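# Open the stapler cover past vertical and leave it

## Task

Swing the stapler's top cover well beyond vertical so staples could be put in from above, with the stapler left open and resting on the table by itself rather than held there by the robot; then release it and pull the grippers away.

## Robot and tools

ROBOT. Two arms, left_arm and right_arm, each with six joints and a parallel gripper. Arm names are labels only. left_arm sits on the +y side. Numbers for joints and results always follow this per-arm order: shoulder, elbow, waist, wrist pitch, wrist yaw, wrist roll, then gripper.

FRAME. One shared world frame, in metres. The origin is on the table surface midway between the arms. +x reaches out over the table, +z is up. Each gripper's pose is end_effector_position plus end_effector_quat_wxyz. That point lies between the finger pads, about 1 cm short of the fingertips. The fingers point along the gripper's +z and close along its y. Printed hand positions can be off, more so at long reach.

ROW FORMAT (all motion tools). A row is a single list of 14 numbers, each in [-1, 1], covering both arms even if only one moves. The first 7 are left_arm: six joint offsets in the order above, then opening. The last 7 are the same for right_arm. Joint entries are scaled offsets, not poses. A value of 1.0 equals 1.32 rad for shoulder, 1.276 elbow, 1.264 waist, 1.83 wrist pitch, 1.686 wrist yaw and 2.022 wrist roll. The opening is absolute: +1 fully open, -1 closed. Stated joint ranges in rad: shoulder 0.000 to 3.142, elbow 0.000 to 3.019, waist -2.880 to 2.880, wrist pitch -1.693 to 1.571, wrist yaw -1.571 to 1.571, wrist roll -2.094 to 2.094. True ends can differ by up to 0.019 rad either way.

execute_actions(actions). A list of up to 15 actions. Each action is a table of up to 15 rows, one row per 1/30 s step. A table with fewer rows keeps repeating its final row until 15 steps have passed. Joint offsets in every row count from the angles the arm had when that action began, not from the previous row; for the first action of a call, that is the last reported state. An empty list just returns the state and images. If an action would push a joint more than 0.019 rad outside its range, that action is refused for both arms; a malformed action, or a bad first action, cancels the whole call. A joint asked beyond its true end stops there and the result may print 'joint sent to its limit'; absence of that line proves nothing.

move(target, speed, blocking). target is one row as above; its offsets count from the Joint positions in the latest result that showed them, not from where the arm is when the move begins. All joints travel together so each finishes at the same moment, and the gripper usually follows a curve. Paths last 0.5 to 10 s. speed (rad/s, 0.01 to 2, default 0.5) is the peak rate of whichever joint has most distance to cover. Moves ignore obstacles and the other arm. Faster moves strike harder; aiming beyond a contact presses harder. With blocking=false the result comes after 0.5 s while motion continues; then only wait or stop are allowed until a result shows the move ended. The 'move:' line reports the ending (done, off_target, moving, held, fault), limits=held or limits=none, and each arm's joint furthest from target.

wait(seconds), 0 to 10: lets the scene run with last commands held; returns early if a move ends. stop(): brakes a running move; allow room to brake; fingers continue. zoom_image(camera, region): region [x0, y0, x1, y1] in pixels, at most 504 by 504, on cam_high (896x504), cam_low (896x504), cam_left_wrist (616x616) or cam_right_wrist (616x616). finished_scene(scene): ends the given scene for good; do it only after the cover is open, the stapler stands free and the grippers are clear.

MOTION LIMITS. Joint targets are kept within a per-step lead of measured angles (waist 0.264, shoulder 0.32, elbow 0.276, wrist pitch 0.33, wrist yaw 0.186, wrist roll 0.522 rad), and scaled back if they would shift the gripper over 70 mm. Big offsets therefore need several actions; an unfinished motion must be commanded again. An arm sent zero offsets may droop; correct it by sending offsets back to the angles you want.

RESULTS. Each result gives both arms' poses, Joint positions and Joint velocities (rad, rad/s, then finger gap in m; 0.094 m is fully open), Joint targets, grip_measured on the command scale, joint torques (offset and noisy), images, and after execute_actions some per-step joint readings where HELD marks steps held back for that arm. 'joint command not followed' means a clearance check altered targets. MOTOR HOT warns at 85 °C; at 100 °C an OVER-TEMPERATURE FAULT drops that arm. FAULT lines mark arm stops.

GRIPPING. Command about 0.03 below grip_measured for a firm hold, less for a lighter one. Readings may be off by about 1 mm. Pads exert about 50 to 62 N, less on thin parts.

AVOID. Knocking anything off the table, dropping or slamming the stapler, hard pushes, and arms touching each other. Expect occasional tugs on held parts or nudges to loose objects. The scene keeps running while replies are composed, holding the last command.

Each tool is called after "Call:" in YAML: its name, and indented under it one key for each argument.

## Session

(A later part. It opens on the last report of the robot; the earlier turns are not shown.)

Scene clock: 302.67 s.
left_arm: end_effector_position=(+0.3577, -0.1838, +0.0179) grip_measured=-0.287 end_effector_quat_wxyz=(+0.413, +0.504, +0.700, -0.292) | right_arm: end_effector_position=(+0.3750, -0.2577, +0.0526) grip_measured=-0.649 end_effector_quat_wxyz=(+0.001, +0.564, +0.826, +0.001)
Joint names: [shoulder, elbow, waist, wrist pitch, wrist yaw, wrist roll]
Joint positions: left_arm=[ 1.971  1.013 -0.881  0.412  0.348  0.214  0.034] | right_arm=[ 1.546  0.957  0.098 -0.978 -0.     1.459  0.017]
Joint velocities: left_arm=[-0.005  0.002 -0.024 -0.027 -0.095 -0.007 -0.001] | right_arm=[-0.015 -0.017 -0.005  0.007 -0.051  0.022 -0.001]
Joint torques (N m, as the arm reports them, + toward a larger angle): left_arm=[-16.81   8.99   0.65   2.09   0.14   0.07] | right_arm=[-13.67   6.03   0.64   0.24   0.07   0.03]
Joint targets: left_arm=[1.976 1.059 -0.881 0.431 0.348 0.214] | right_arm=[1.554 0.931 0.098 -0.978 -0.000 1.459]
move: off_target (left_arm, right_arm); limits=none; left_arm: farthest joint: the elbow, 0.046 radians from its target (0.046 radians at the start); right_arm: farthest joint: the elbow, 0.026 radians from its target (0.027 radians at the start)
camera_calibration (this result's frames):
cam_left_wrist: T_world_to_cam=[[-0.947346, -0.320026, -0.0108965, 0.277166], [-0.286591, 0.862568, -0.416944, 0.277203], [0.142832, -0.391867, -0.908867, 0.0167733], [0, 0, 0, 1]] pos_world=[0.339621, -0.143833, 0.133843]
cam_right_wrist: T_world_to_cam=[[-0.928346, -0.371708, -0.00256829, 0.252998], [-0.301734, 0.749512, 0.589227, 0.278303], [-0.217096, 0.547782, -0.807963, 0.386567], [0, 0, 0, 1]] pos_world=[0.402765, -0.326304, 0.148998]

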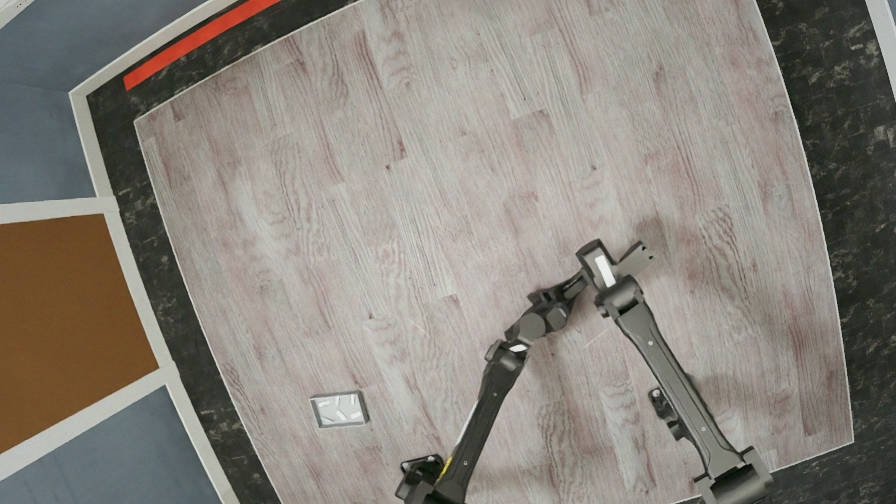

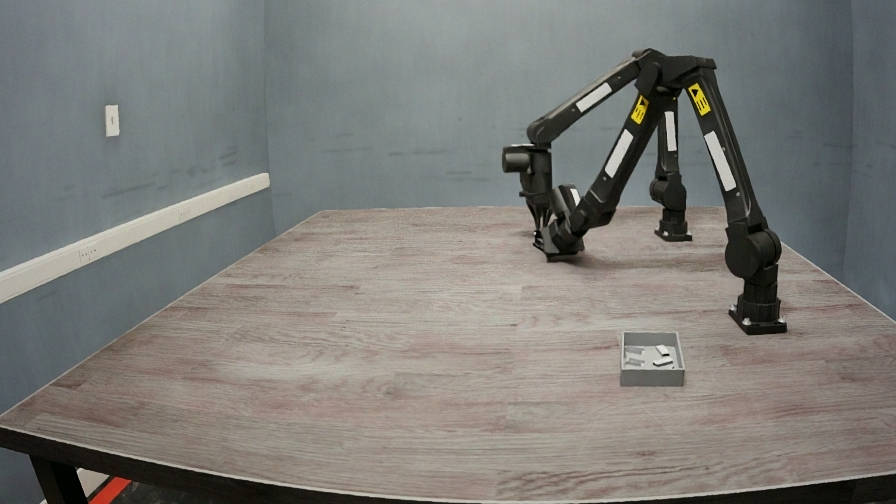

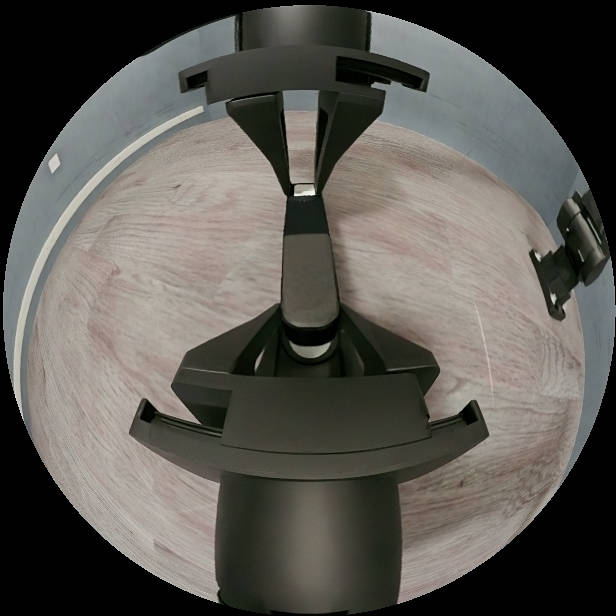

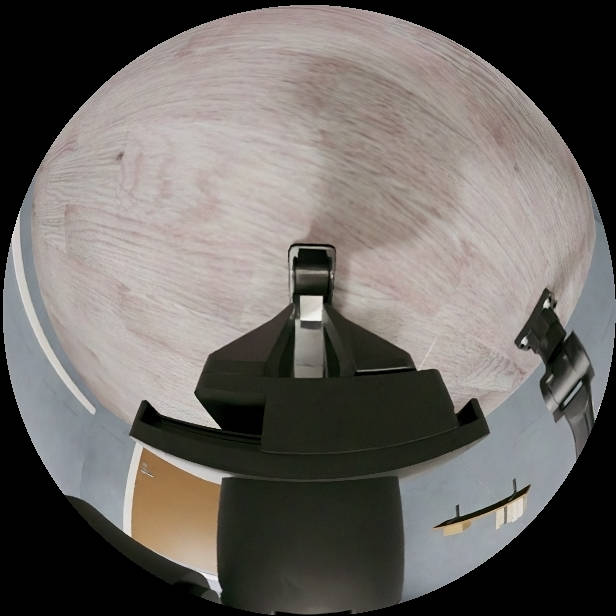

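Call:
move:
  target: [0.004, 0.036, 0.0, 0.010, 0.0, 0.0, -0.32, 0.006, -0.0212, 0.0, -0.0085, 0.0, 0.0, -0.65]
  speed: 0.05

Call:
zoom_image:
  camera: "cam_left_wrist"
  region: [240, 130, 370, 260]

Scene clock: 306.50 s.
left_arm: end_effector_position=(+0.3577, -0.1838, +0.0179) grip_measured=-0.287 end_effector_quat_wxyz=(+0.413, +0.504, +0.700, -0.292) | right_arm: end_effector_position=(+0.3735, -0.2581, +0.0525) grip_measured=-0.649 end_effector_quat_wxyz=(-0.001, +0.564, +0.826, -0.000)
Joint names: [shoulder, elbow, waist, wrist pitch, wrist yaw, wrist roll]
Joint positions: left_arm=[ 1.971  1.013 -0.881  0.412  0.348  0.214  0.034] | right_arm=[ 1.545  0.956  0.098 -0.982 -0.     1.459  0.017]
Joint velocities: left_arm=[-0.015  0.012  0.005  0.002 -0.051  0.066 -0.001] | right_arm=[ 0.015  0.002  0.005  0.007 -0.037 -0.051 -0.   ]
Joint torques (N m, as the arm reports them, + toward a larger angle): left_arm=[-17.09   8.95   0.33   2.11   0.15   0.08] | right_arm=[-13.56   6.     0.61  -0.19   0.07   0.03]
Joint targets: left_arm=[1.976 1.059 -0.881 0.431 0.348 0.214] | right_arm=[1.554 0.930 0.098 -0.994 -0.000 1.459]
move: off_target (left_arm, right_arm); limits=none; left_arm: farthest joint: the elbow, 0.046 radians from its target (0.046 radians at the start); right_arm: farthest joint: the elbow, 0.026 radians from its target (0.027 radians at the start)
camera_calibration (this result's frames):
cam_left_wrist: T_world_to_cam=[[-0.947346, -0.320026, -0.0108965, 0.277166], [-0.286591, 0.862568, -0.416944, 0.277203], [0.142832, -0.391867, -0.908867, 0.0167733], [0, 0, 0, 1]] pos_world=[0.339621, -0.143833, 0.133843]
cam_right_wrist: T_world_to_cam=[[-0.928347, -0.371709, 0.00197624, 0.251274], [-0.299126, 0.750207, 0.589672, 0.277382], [-0.220669, 0.546829, -0.80764, 0.387474], [0, 0, 0, 1]] pos_world=[0.401746, -0.326575, 0.148878]

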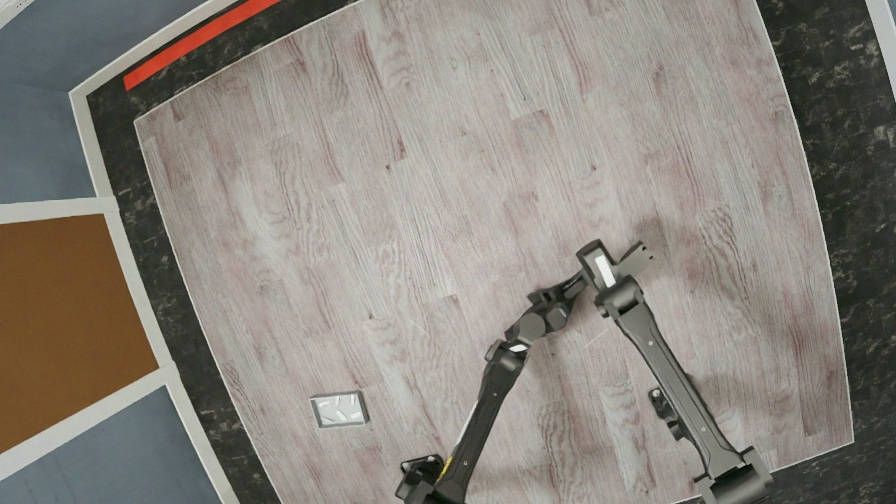

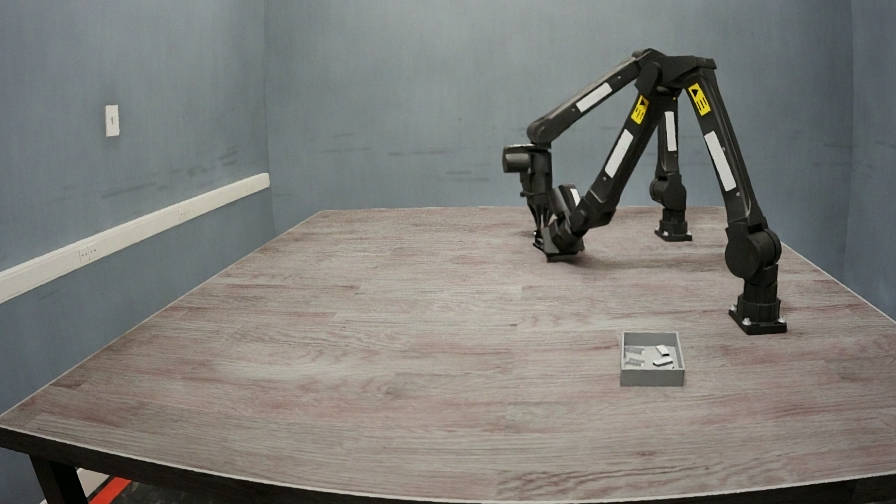

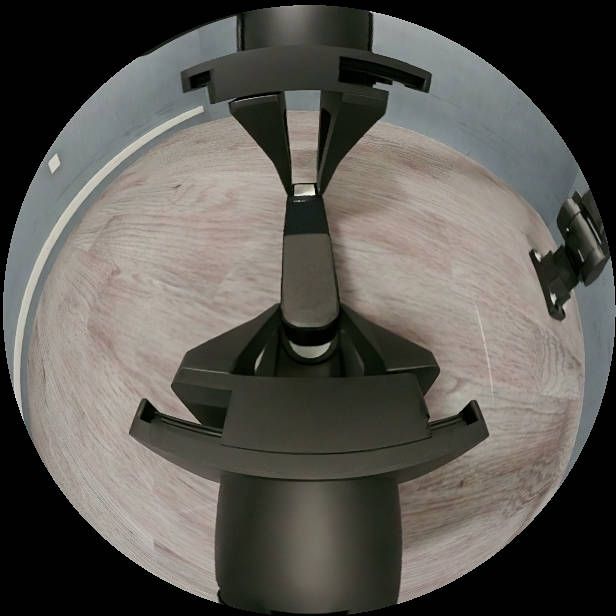

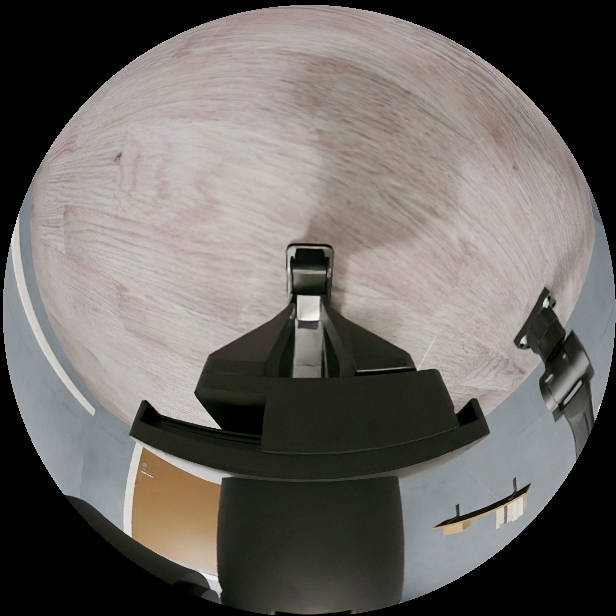

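Region (240, 130, 370, 260) of cam_left_wrist's 616x616 image, scaled by 3.877, with more detail than that image has.

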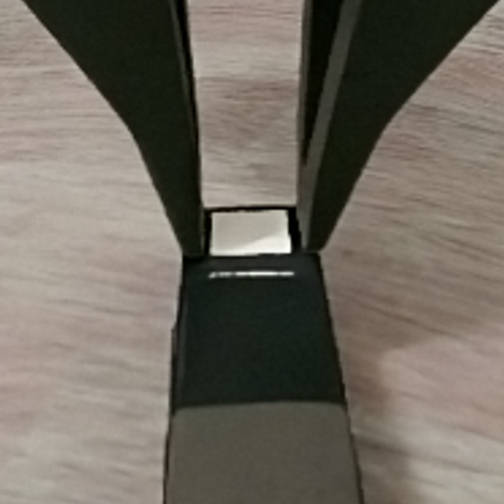

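Call:
execute_actions:
  actions: []

Scene clock: 328.70 s.
left_arm: end_effector_position=(+0.3577, -0.1838, +0.0179) grip_measured=-0.287 end_effector_quat_wxyz=(+0.413, +0.504, +0.700, -0.292) | right_arm: end_effector_position=(+0.3735, -0.2581, +0.0525) grip_measured=-0.649 end_effector_quat_wxyz=(-0.001, +0.564, +0.826, -0.000)
Joint names: [shoulder, elbow, waist, wrist pitch, wrist yaw, wrist roll]
Joint positions: left_arm=[ 1.971  1.013 -0.881  0.412  0.348  0.214  0.034] | right_arm=[ 1.545  0.956  0.098 -0.982 -0.     1.459  0.017]
Joint velocities: left_arm=[-0.005 -0.012 -0.005  0.007 -0.037  0.007 -0.   ] | right_arm=[-0.015 -0.012 -0.015 -0.007 -0.037 -0.022 -0.   ]
Joint torques (N m, as the arm reports them, + toward a larger angle): left_arm=[-16.87   8.99   0.47   2.09   0.16   0.07] | right_arm=[-13.53   6.     0.67  -0.18   0.07   0.04]
Joint targets: left_arm=[1.976 1.059 -0.881 0.431 0.348 0.214] | right_arm=[1.554 0.930 0.098 -0.994 -0.000 1.459]
camera_calibration (this result's frames):
cam_left_wrist: T_world_to_cam=[[-0.947346, -0.320026, -0.0108965, 0.277166], [-0.286591, 0.862568, -0.416944, 0.277203], [0.142832, -0.391867, -0.908867, 0.0167733], [0, 0, 0, 1]] pos_world=[0.339621, -0.143833, 0.133843]
cam_right_wrist: T_world_to_cam=[[-0.928347, -0.371709, 0.00197624, 0.251274], [-0.299126, 0.750207, 0.589672, 0.277382], [-0.220669, 0.546829, -0.80764, 0.387474], [0, 0, 0, 1]] pos_world=[0.401746, -0.326575, 0.148878]

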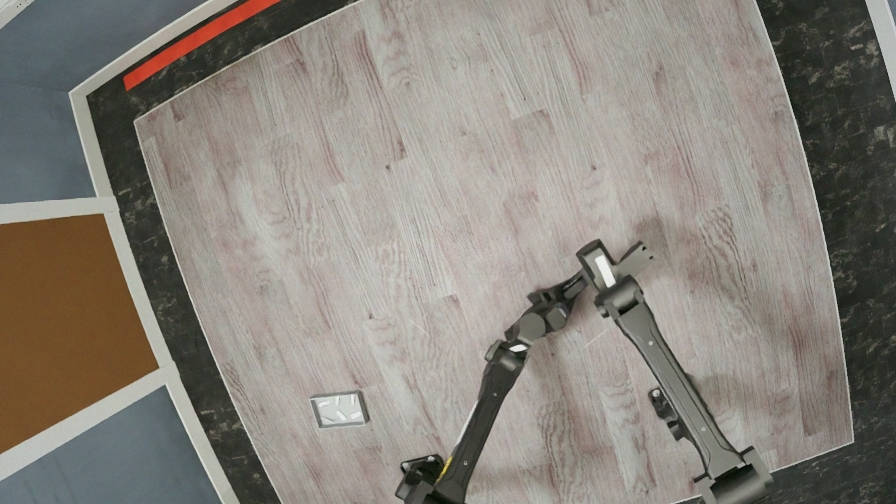

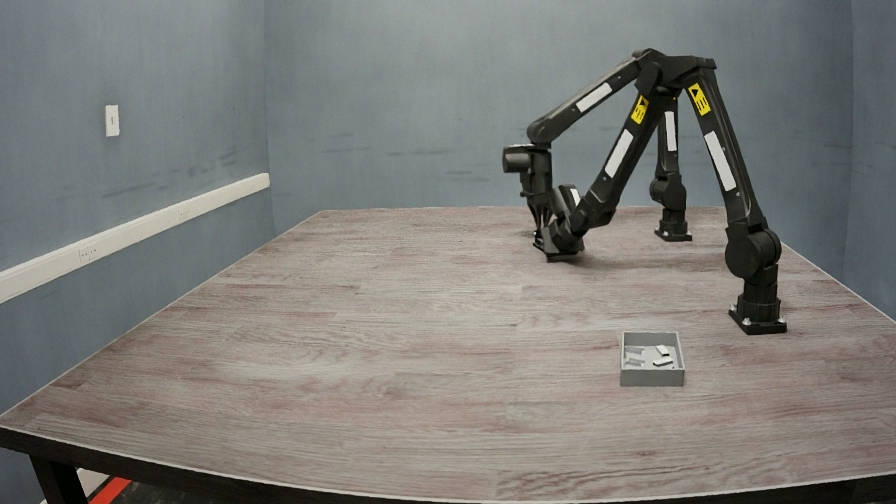

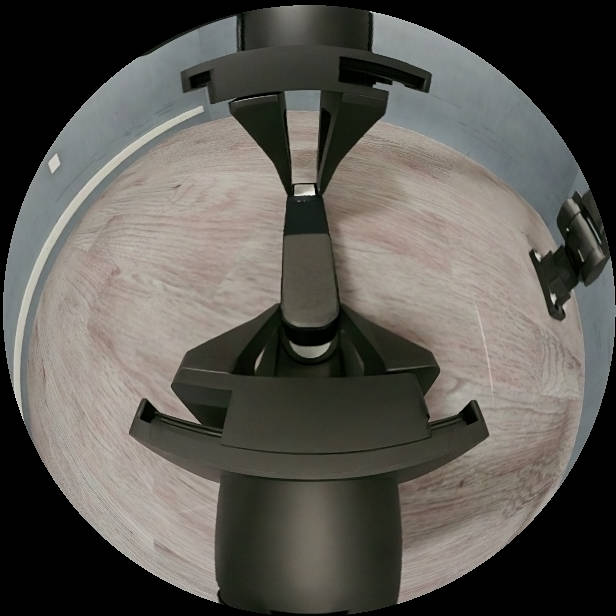

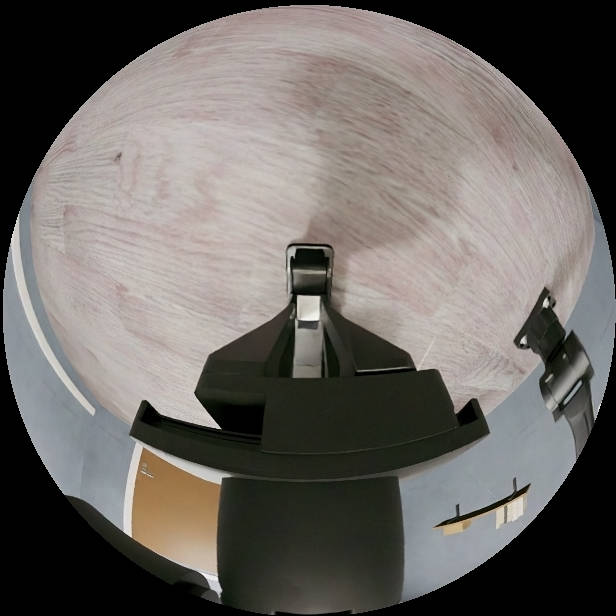

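Call:
zoom_image:
  camera: "cam_right_wrist"
  region: [250, 230, 370, 350]

Call:
zoom_image:
  camera: "cam_left_wrist"
  region: [250, 160, 370, 280]

Region (250, 230, 370, 350) of cam_right_wrist's 616x616 image, scaled by 4.200, with more detail than that image has.

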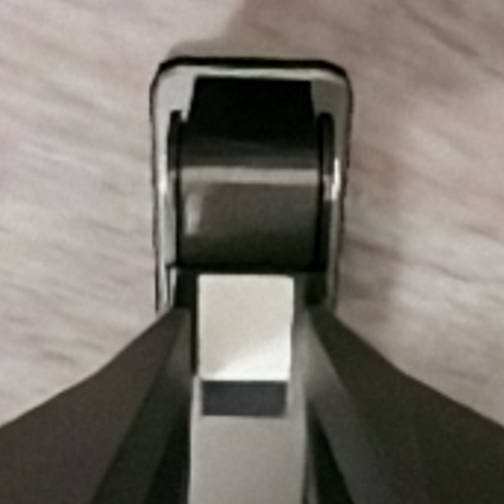

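Region (250, 160, 370, 280) of cam_left_wrist's 616x616 image, scaled by 4.200, with more detail than that image has.

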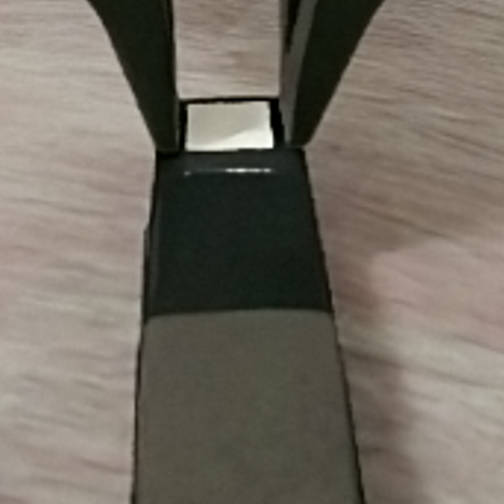

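Call:
move:
  target: [0.004, 0.036, 0.0, 0.010, 0.0, 0.0, -0.32, 0.007, -0.020, 0.0, -0.006, 0.0, 0.0, -0.80]
  speed: 0.1

Scene clock: 356.50 s.
left_arm: end_effector_position=(+0.3577, -0.1838, +0.0179) grip_measured=-0.287 end_effector_quat_wxyz=(+0.413, +0.504, +0.700, -0.292) | right_arm: end_effector_position=(+0.3728, -0.2583, +0.0524) grip_measured=-0.799 end_effector_quat_wxyz=(-0.001, +0.564, +0.826, -0.001)
Joint names: [shoulder, elbow, waist, wrist pitch, wrist yaw, wrist roll]
Joint positions: left_arm=[ 1.971  1.013 -0.881  0.412  0.348  0.214  0.034] | right_arm=[ 1.544  0.954  0.098 -0.983 -0.     1.459  0.009]
Joint velocities: left_arm=[-0.005  0.007 -0.015  0.007  0.022  0.007 -0.001] | right_arm=[-0.005 -0.012 -0.005  0.002  0.037 -0.022  0.   ]
Joint torques (N m, as the arm reports them, + toward a larger angle): left_arm=[-16.88   9.     0.67   2.08   0.17   0.06] | right_arm=[-13.32   6.17   0.64  -0.18   0.07   0.03]
Joint targets: left_arm=[1.976 1.059 -0.881 0.431 0.348 0.214] | right_arm=[1.555 0.930 0.098 -0.994 -0.000 1.459]
move: off_target (left_arm, right_arm); limits=none; left_arm: farthest joint: the elbow, 0.046 radians from its target (0.046 radians at the start); right_arm: farthest joint: the elbow, 0.024 radians from its target (0.025 radians at the start)
camera_calibration (this result's frames):
cam_left_wrist: T_world_to_cam=[[-0.947346, -0.320026, -0.0108965, 0.277166], [-0.286591, 0.862568, -0.416944, 0.277203], [0.142832, -0.391867, -0.908867, 0.0167733], [0, 0, 0, 1]] pos_world=[0.339621, -0.143833, 0.133843]
cam_right_wrist: T_world_to_cam=[[-0.928346, -0.371708, 0.00273365, 0.250535], [-0.298692, 0.750323, 0.589745, 0.277211], [-0.221264, 0.546671, -0.807585, 0.387557], [0, 0, 0, 1]] pos_world=[0.401136, -0.326738, 0.148817]

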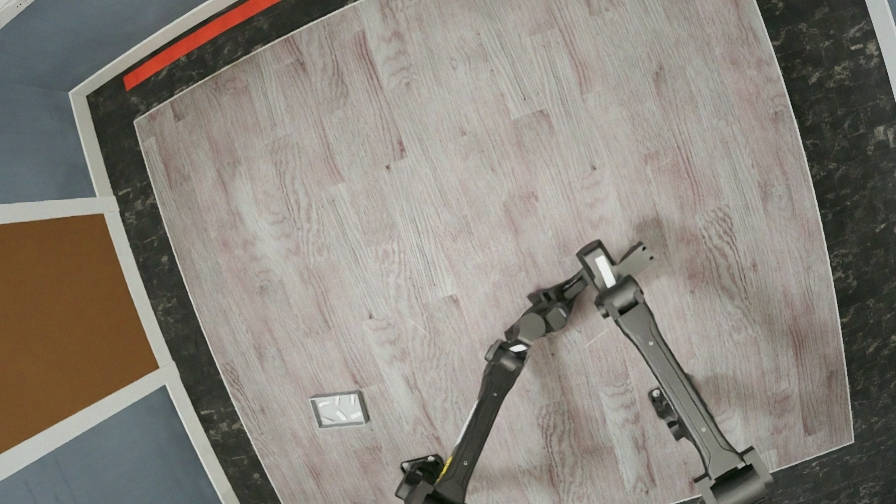

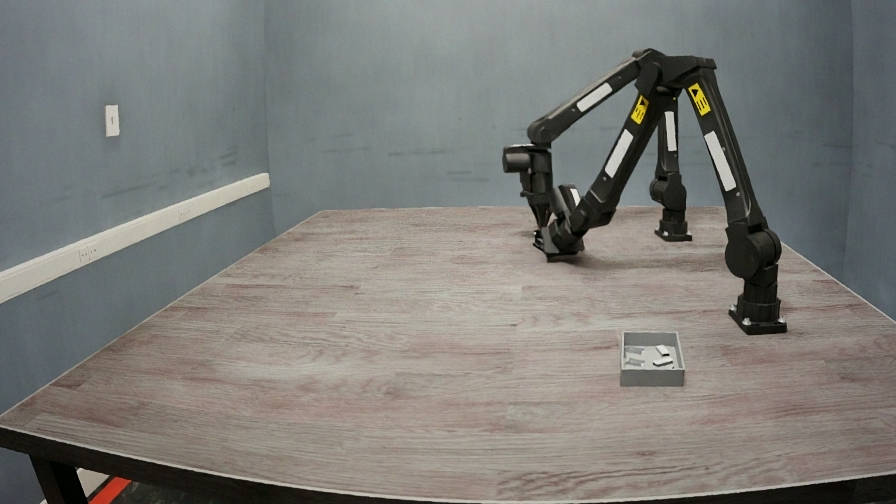

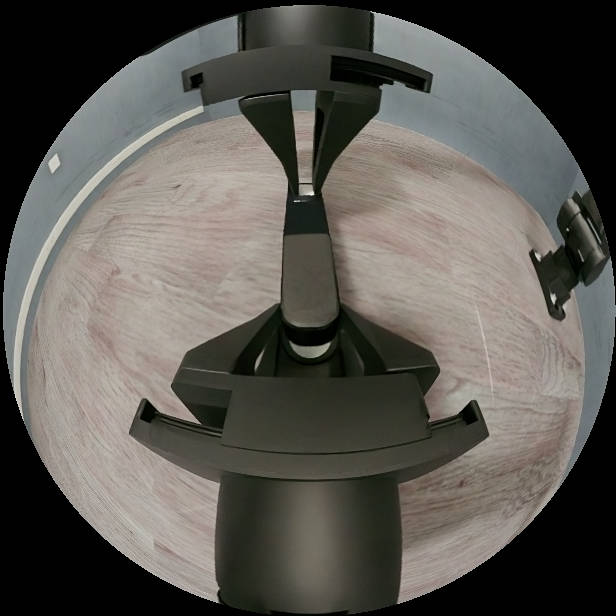

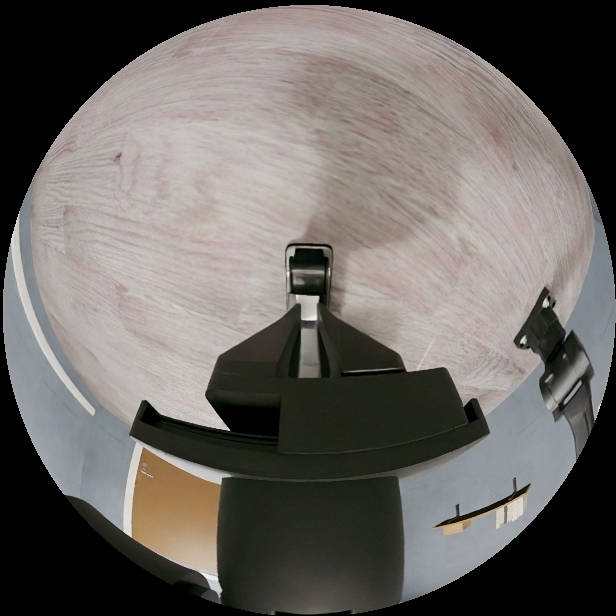

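Call:
move:
  target: [0.004, 0.036, 0.0, 0.010, 0.0, 0.0, -0.32, 0.008, -0.019, 0.0, -0.006, 0.0, 0.0, -1.0]
  speed: 0.1

Call:
move:
  target: [0.004, 0.036, 0.0, 0.010, 0.0, 0.0, -0.32, 0.008, -0.045, 0.0, 0.0, 0.0, 0.0, -1.0]
  speed: 0.05

Scene clock: 361.13 s.
left_arm: end_effector_position=(+0.3577, -0.1838, +0.0179) grip_measured=-0.287 end_effector_quat_wxyz=(+0.413, +0.504, +0.700, -0.292) | right_arm: end_effector_position=(+0.3725, -0.2584, +0.0525) grip_measured=-0.996 end_effector_quat_wxyz=(-0.001, +0.564, +0.826, -0.001)
Joint names: [shoulder, elbow, waist, wrist pitch, wrist yaw, wrist roll]
Joint positions: left_arm=[ 1.971  1.013 -0.881  0.412  0.348  0.214  0.034] | right_arm=[ 1.544  0.953  0.098 -0.983 -0.     1.459  0.   ]
Joint velocities: left_arm=[ 0.015 -0.012 -0.005  0.012  0.037 -0.022 -0.   ] | right_arm=[-0.015  0.007 -0.005  0.002  0.037 -0.007  0.   ]
Joint torques (N m, as the arm reports them, + toward a larger angle): left_arm=[-17.     8.98   0.37   2.09   0.15   0.07] | right_arm=[-13.25   6.24   0.61  -0.16   0.07   0.03]
Joint targets: left_arm=[1.976 1.059 -0.881 0.431 0.348 0.214] | right_arm=[1.555 0.930 0.098 -0.994 -0.000 1.459]
move: off_target (left_arm, right_arm); limits=none; left_arm: farthest joint: the elbow, 0.046 radians from its target (0.046 radians at the start); right_arm: farthest joint: the elbow, 0.024 radians from its target (0.024 radians at the start)
camera_calibration (this result's frames):
cam_left_wrist: T_world_to_cam=[[-0.947346, -0.320026, -0.0108965, 0.277166], [-0.286591, 0.862568, -0.416944, 0.277203], [0.142832, -0.391867, -0.908867, 0.0167733], [0, 0, 0, 1]] pos_world=[0.339621, -0.143833, 0.133843]
cam_right_wrist: T_world_to_cam=[[-0.928344, -0.371708, 0.00311236, 0.250134], [-0.298474, 0.75038, 0.589782, 0.27708], [-0.221562, 0.546592, -0.807557, 0.387654], [0, 0, 0, 1]] pos_world=[0.400801, -0.326827, 0.148857]

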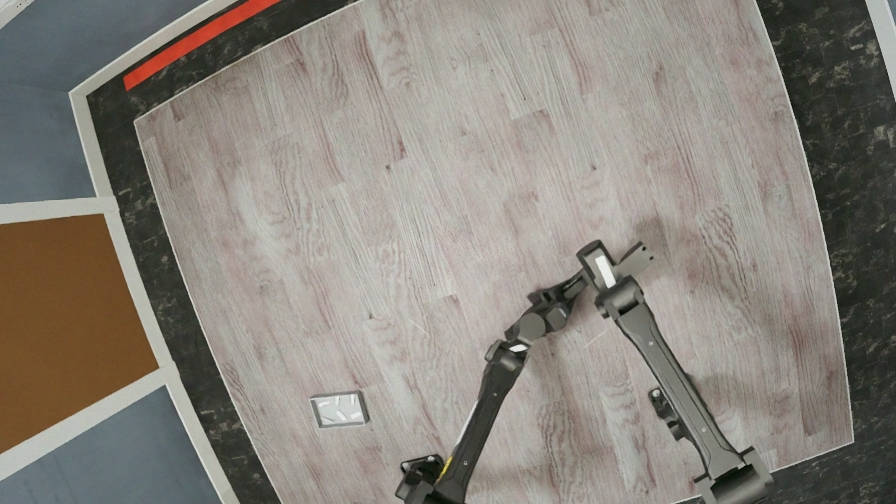

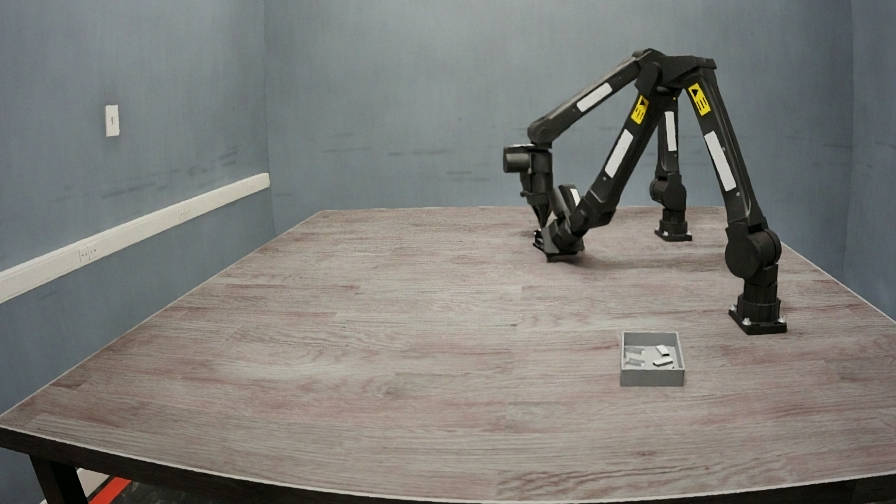

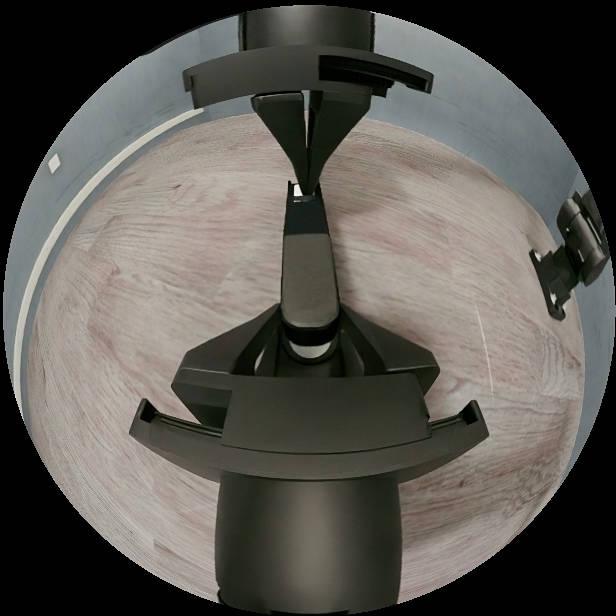

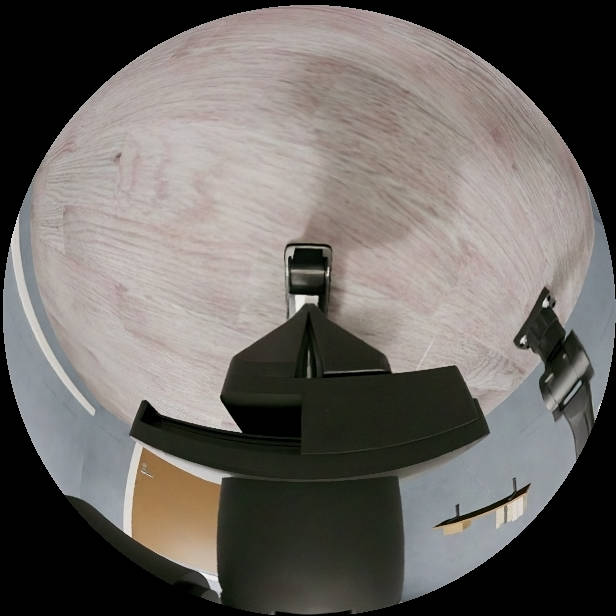

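Scene clock: 362.53 s.
left_arm: end_effector_position=(+0.3577, -0.1838, +0.0179) grip_measured=-0.287 end_effector_quat_wxyz=(+0.413, +0.504, +0.700, -0.292) | right_arm: end_effector_position=(+0.3650, -0.2604, +0.0519) grip_measured=-0.996 end_effector_quat_wxyz=(-0.002, +0.564, +0.826, -0.003)
Joint names: [shoulder, elbow, waist, wrist pitch, wrist yaw, wrist roll]
Joint positions: left_arm=[ 1.971  1.013 -0.881  0.412  0.348  0.214  0.034] | right_arm=[ 1.529  0.934  0.098 -0.983 -0.     1.459  0.   ]
Joint velocities: left_arm=[ 0.005  0.007  0.005  0.002 -0.037  0.007  0.   ] | right_arm=[ 0.005 -0.002 -0.005 -0.012 -0.051 -0.022  0.   ]
Joint torques (N m, as the arm reports them, + toward a larger angle): left_arm=[-17.     9.     0.58   2.14   0.17   0.08] | right_arm=[-11.75   4.96   0.62   0.22   0.06   0.03]
Joint targets: left_arm=[1.976 1.059 -0.881 0.431 0.348 0.214] | right_arm=[1.554 0.896 0.098 -0.983 -0.000 1.459]
move: off_target (left_arm, right_arm); limits=none; left_arm: farthest joint: the elbow, 0.046 radians from its target (0.046 radians at the start); right_arm: farthest joint: the elbow, 0.038 radians from its target (0.058 radians at the start)
camera_calibration (this result's frames):
cam_left_wrist: T_world_to_cam=[[-0.947346, -0.320026, -0.0108965, 0.277166], [-0.286591, 0.862568, -0.416944, 0.277203], [0.142832, -0.391867, -0.908867, 0.0167733], [0, 0, 0, 1]] pos_world=[0.339621, -0.143833, 0.133843]
cam_right_wrist: T_world_to_cam=[[-0.928321, -0.371702, 0.00765682, 0.242181], [-0.295864, 0.751076, 0.590211, 0.275917], [-0.225133, 0.54564, -0.807212, 0.387614], [0, 0, 0, 1]] pos_world=[0.393721, -0.328713, 0.148183]

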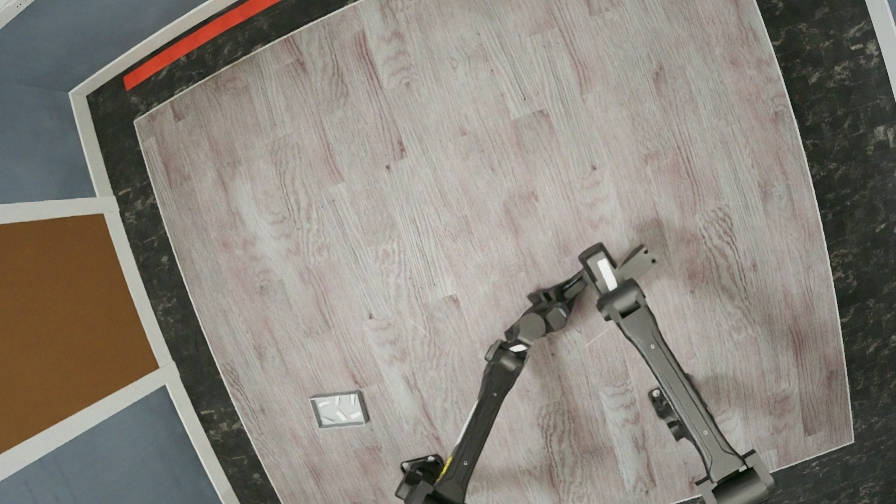

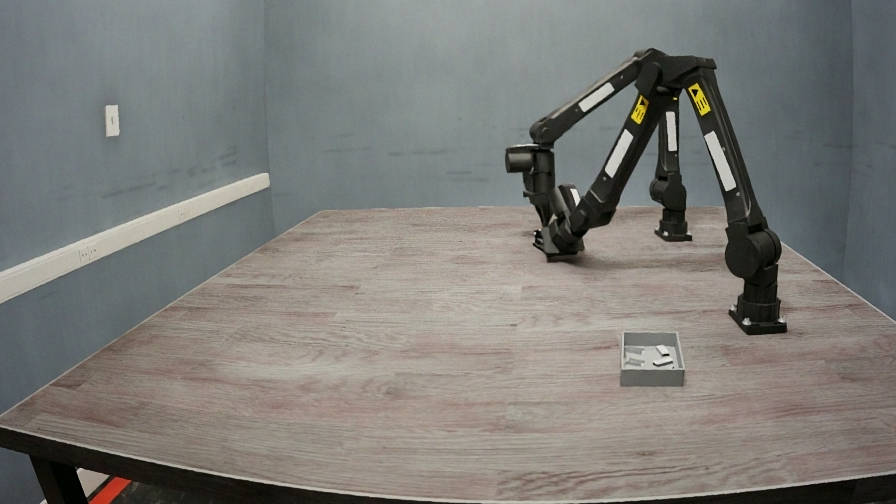

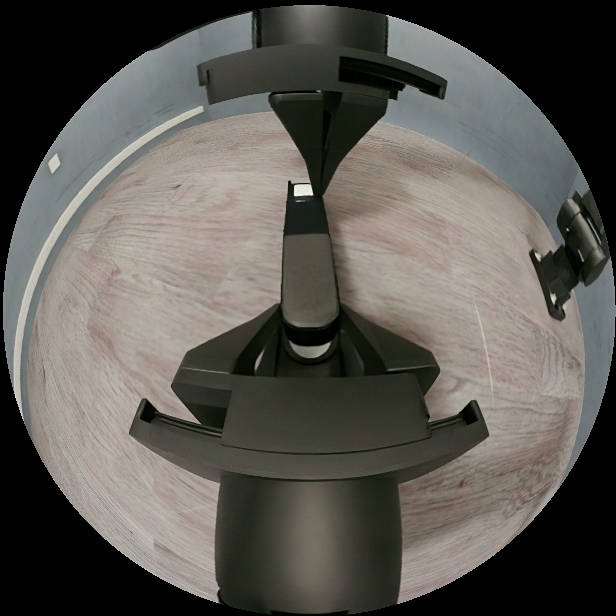

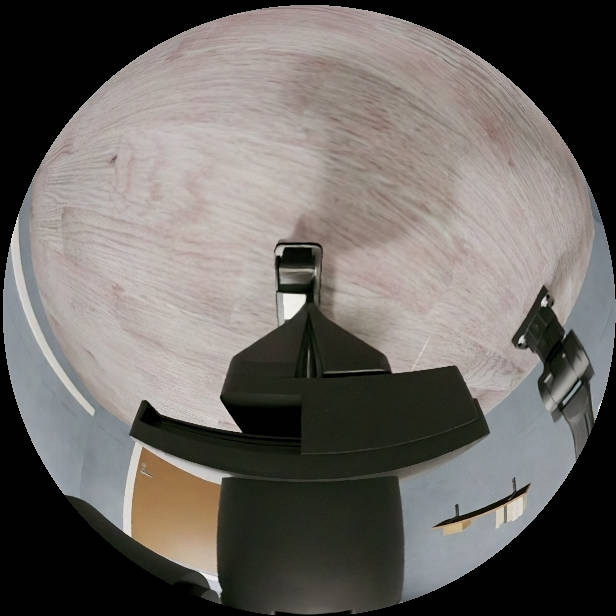

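Call:
move:
  target: [0.004, 0.036, 0.0, 0.010, 0.0, 0.0, -0.32, -0.0245, 0.0746, 0.0, -0.047, 0.0, 0.0, -0.35]
  speed: 0.15

Scene clock: 383.23 s.
left_arm: end_effector_position=(+0.3577, -0.1838, +0.0179) grip_measured=-0.287 end_effector_quat_wxyz=(+0.413, +0.504, +0.700, -0.292) | right_arm: end_effector_position=(+0.3718, -0.2585, +0.0773) grip_measured=-0.351 end_effector_quat_wxyz=(-0.003, +0.564, +0.826, -0.004)
Joint names: [shoulder, elbow, waist, wrist pitch, wrist yaw, wrist roll]
Joint positions: left_arm=[ 1.971  1.013 -0.881  0.412  0.348  0.214  0.034] | right_arm=[ 1.509  0.99   0.098 -1.061 -0.     1.459  0.03 ]
Joint velocities: left_arm=[-0.005  0.002 -0.005  0.012 -0.051  0.037 -0.001] | right_arm=[ 0.005 -0.002 -0.015 -0.002  0.007 -0.051  0.   ]
Joint torques (N m, as the arm reports them, + toward a larger angle): left_arm=[-16.86   8.98   0.71   2.11   0.16   0.07] | right_arm=[-15.04  12.02   0.66  -0.1    0.07   0.04]
Joint targets: left_arm=[1.976 1.059 -0.881 0.431 0.348 0.214] | right_arm=[1.496 1.029 0.098 -1.069 -0.000 1.459]
move: off_target (left_arm, right_arm); limits=none; left_arm: farthest joint: the elbow, 0.046 radians from its target (0.046 radians at the start); right_arm: farthest joint: the elbow, 0.040 radians from its target (0.095 radians at the start)
camera_calibration (this result's frames):
cam_left_wrist: T_world_to_cam=[[-0.947346, -0.320026, -0.0108965, 0.277166], [-0.286591, 0.862568, -0.416944, 0.277203], [0.142832, -0.391867, -0.908867, 0.0167733], [0, 0, 0, 1]] pos_world=[0.339621, -0.143833, 0.133843]
cam_right_wrist: T_world_to_cam=[[-0.928301, -0.371697, 0.009929, 0.248868], [-0.294559, 0.751424, 0.590422, 0.261145], [-0.226919, 0.545164, -0.807034, 0.40923], [0, 0, 0, 1]] pos_world=[0.400809, -0.326825, 0.173605]

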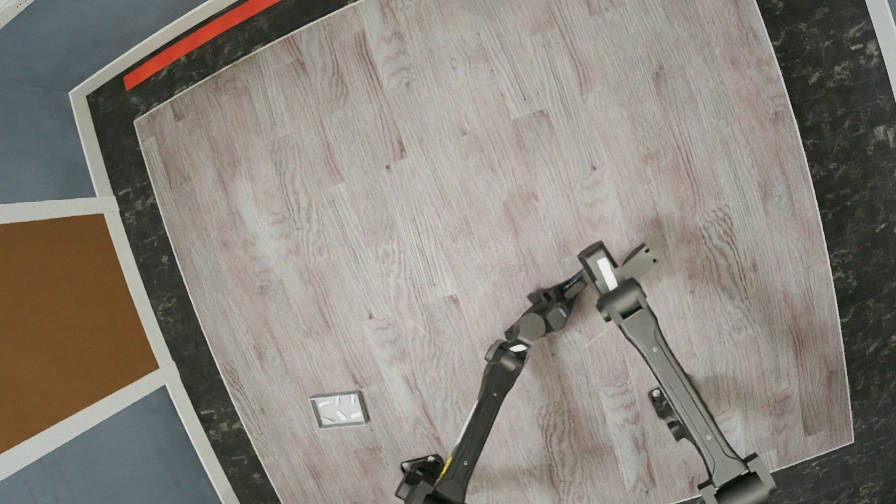

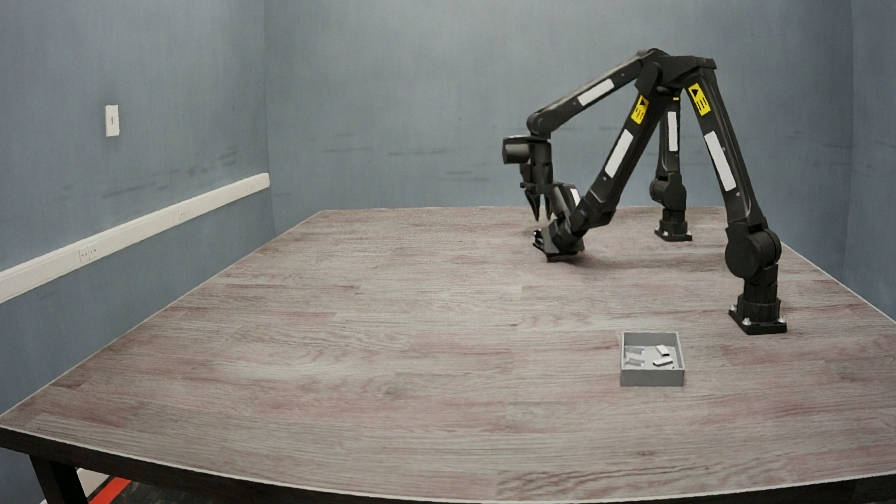

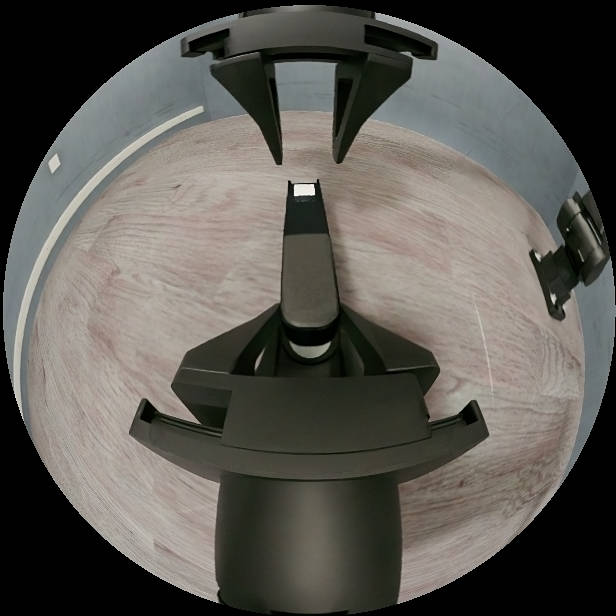

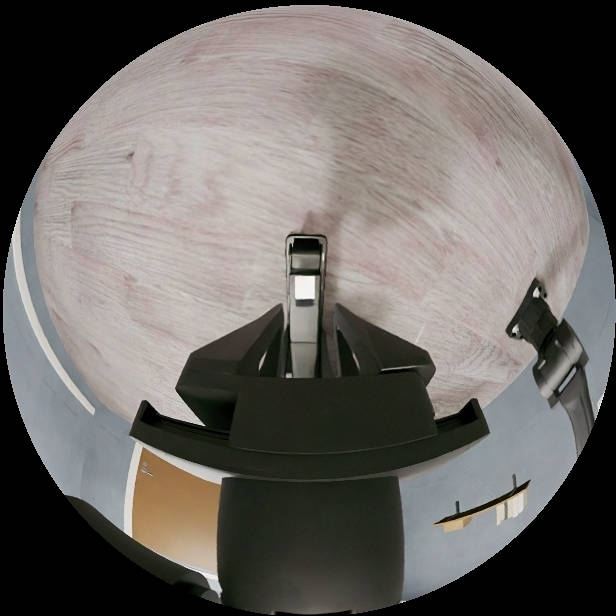

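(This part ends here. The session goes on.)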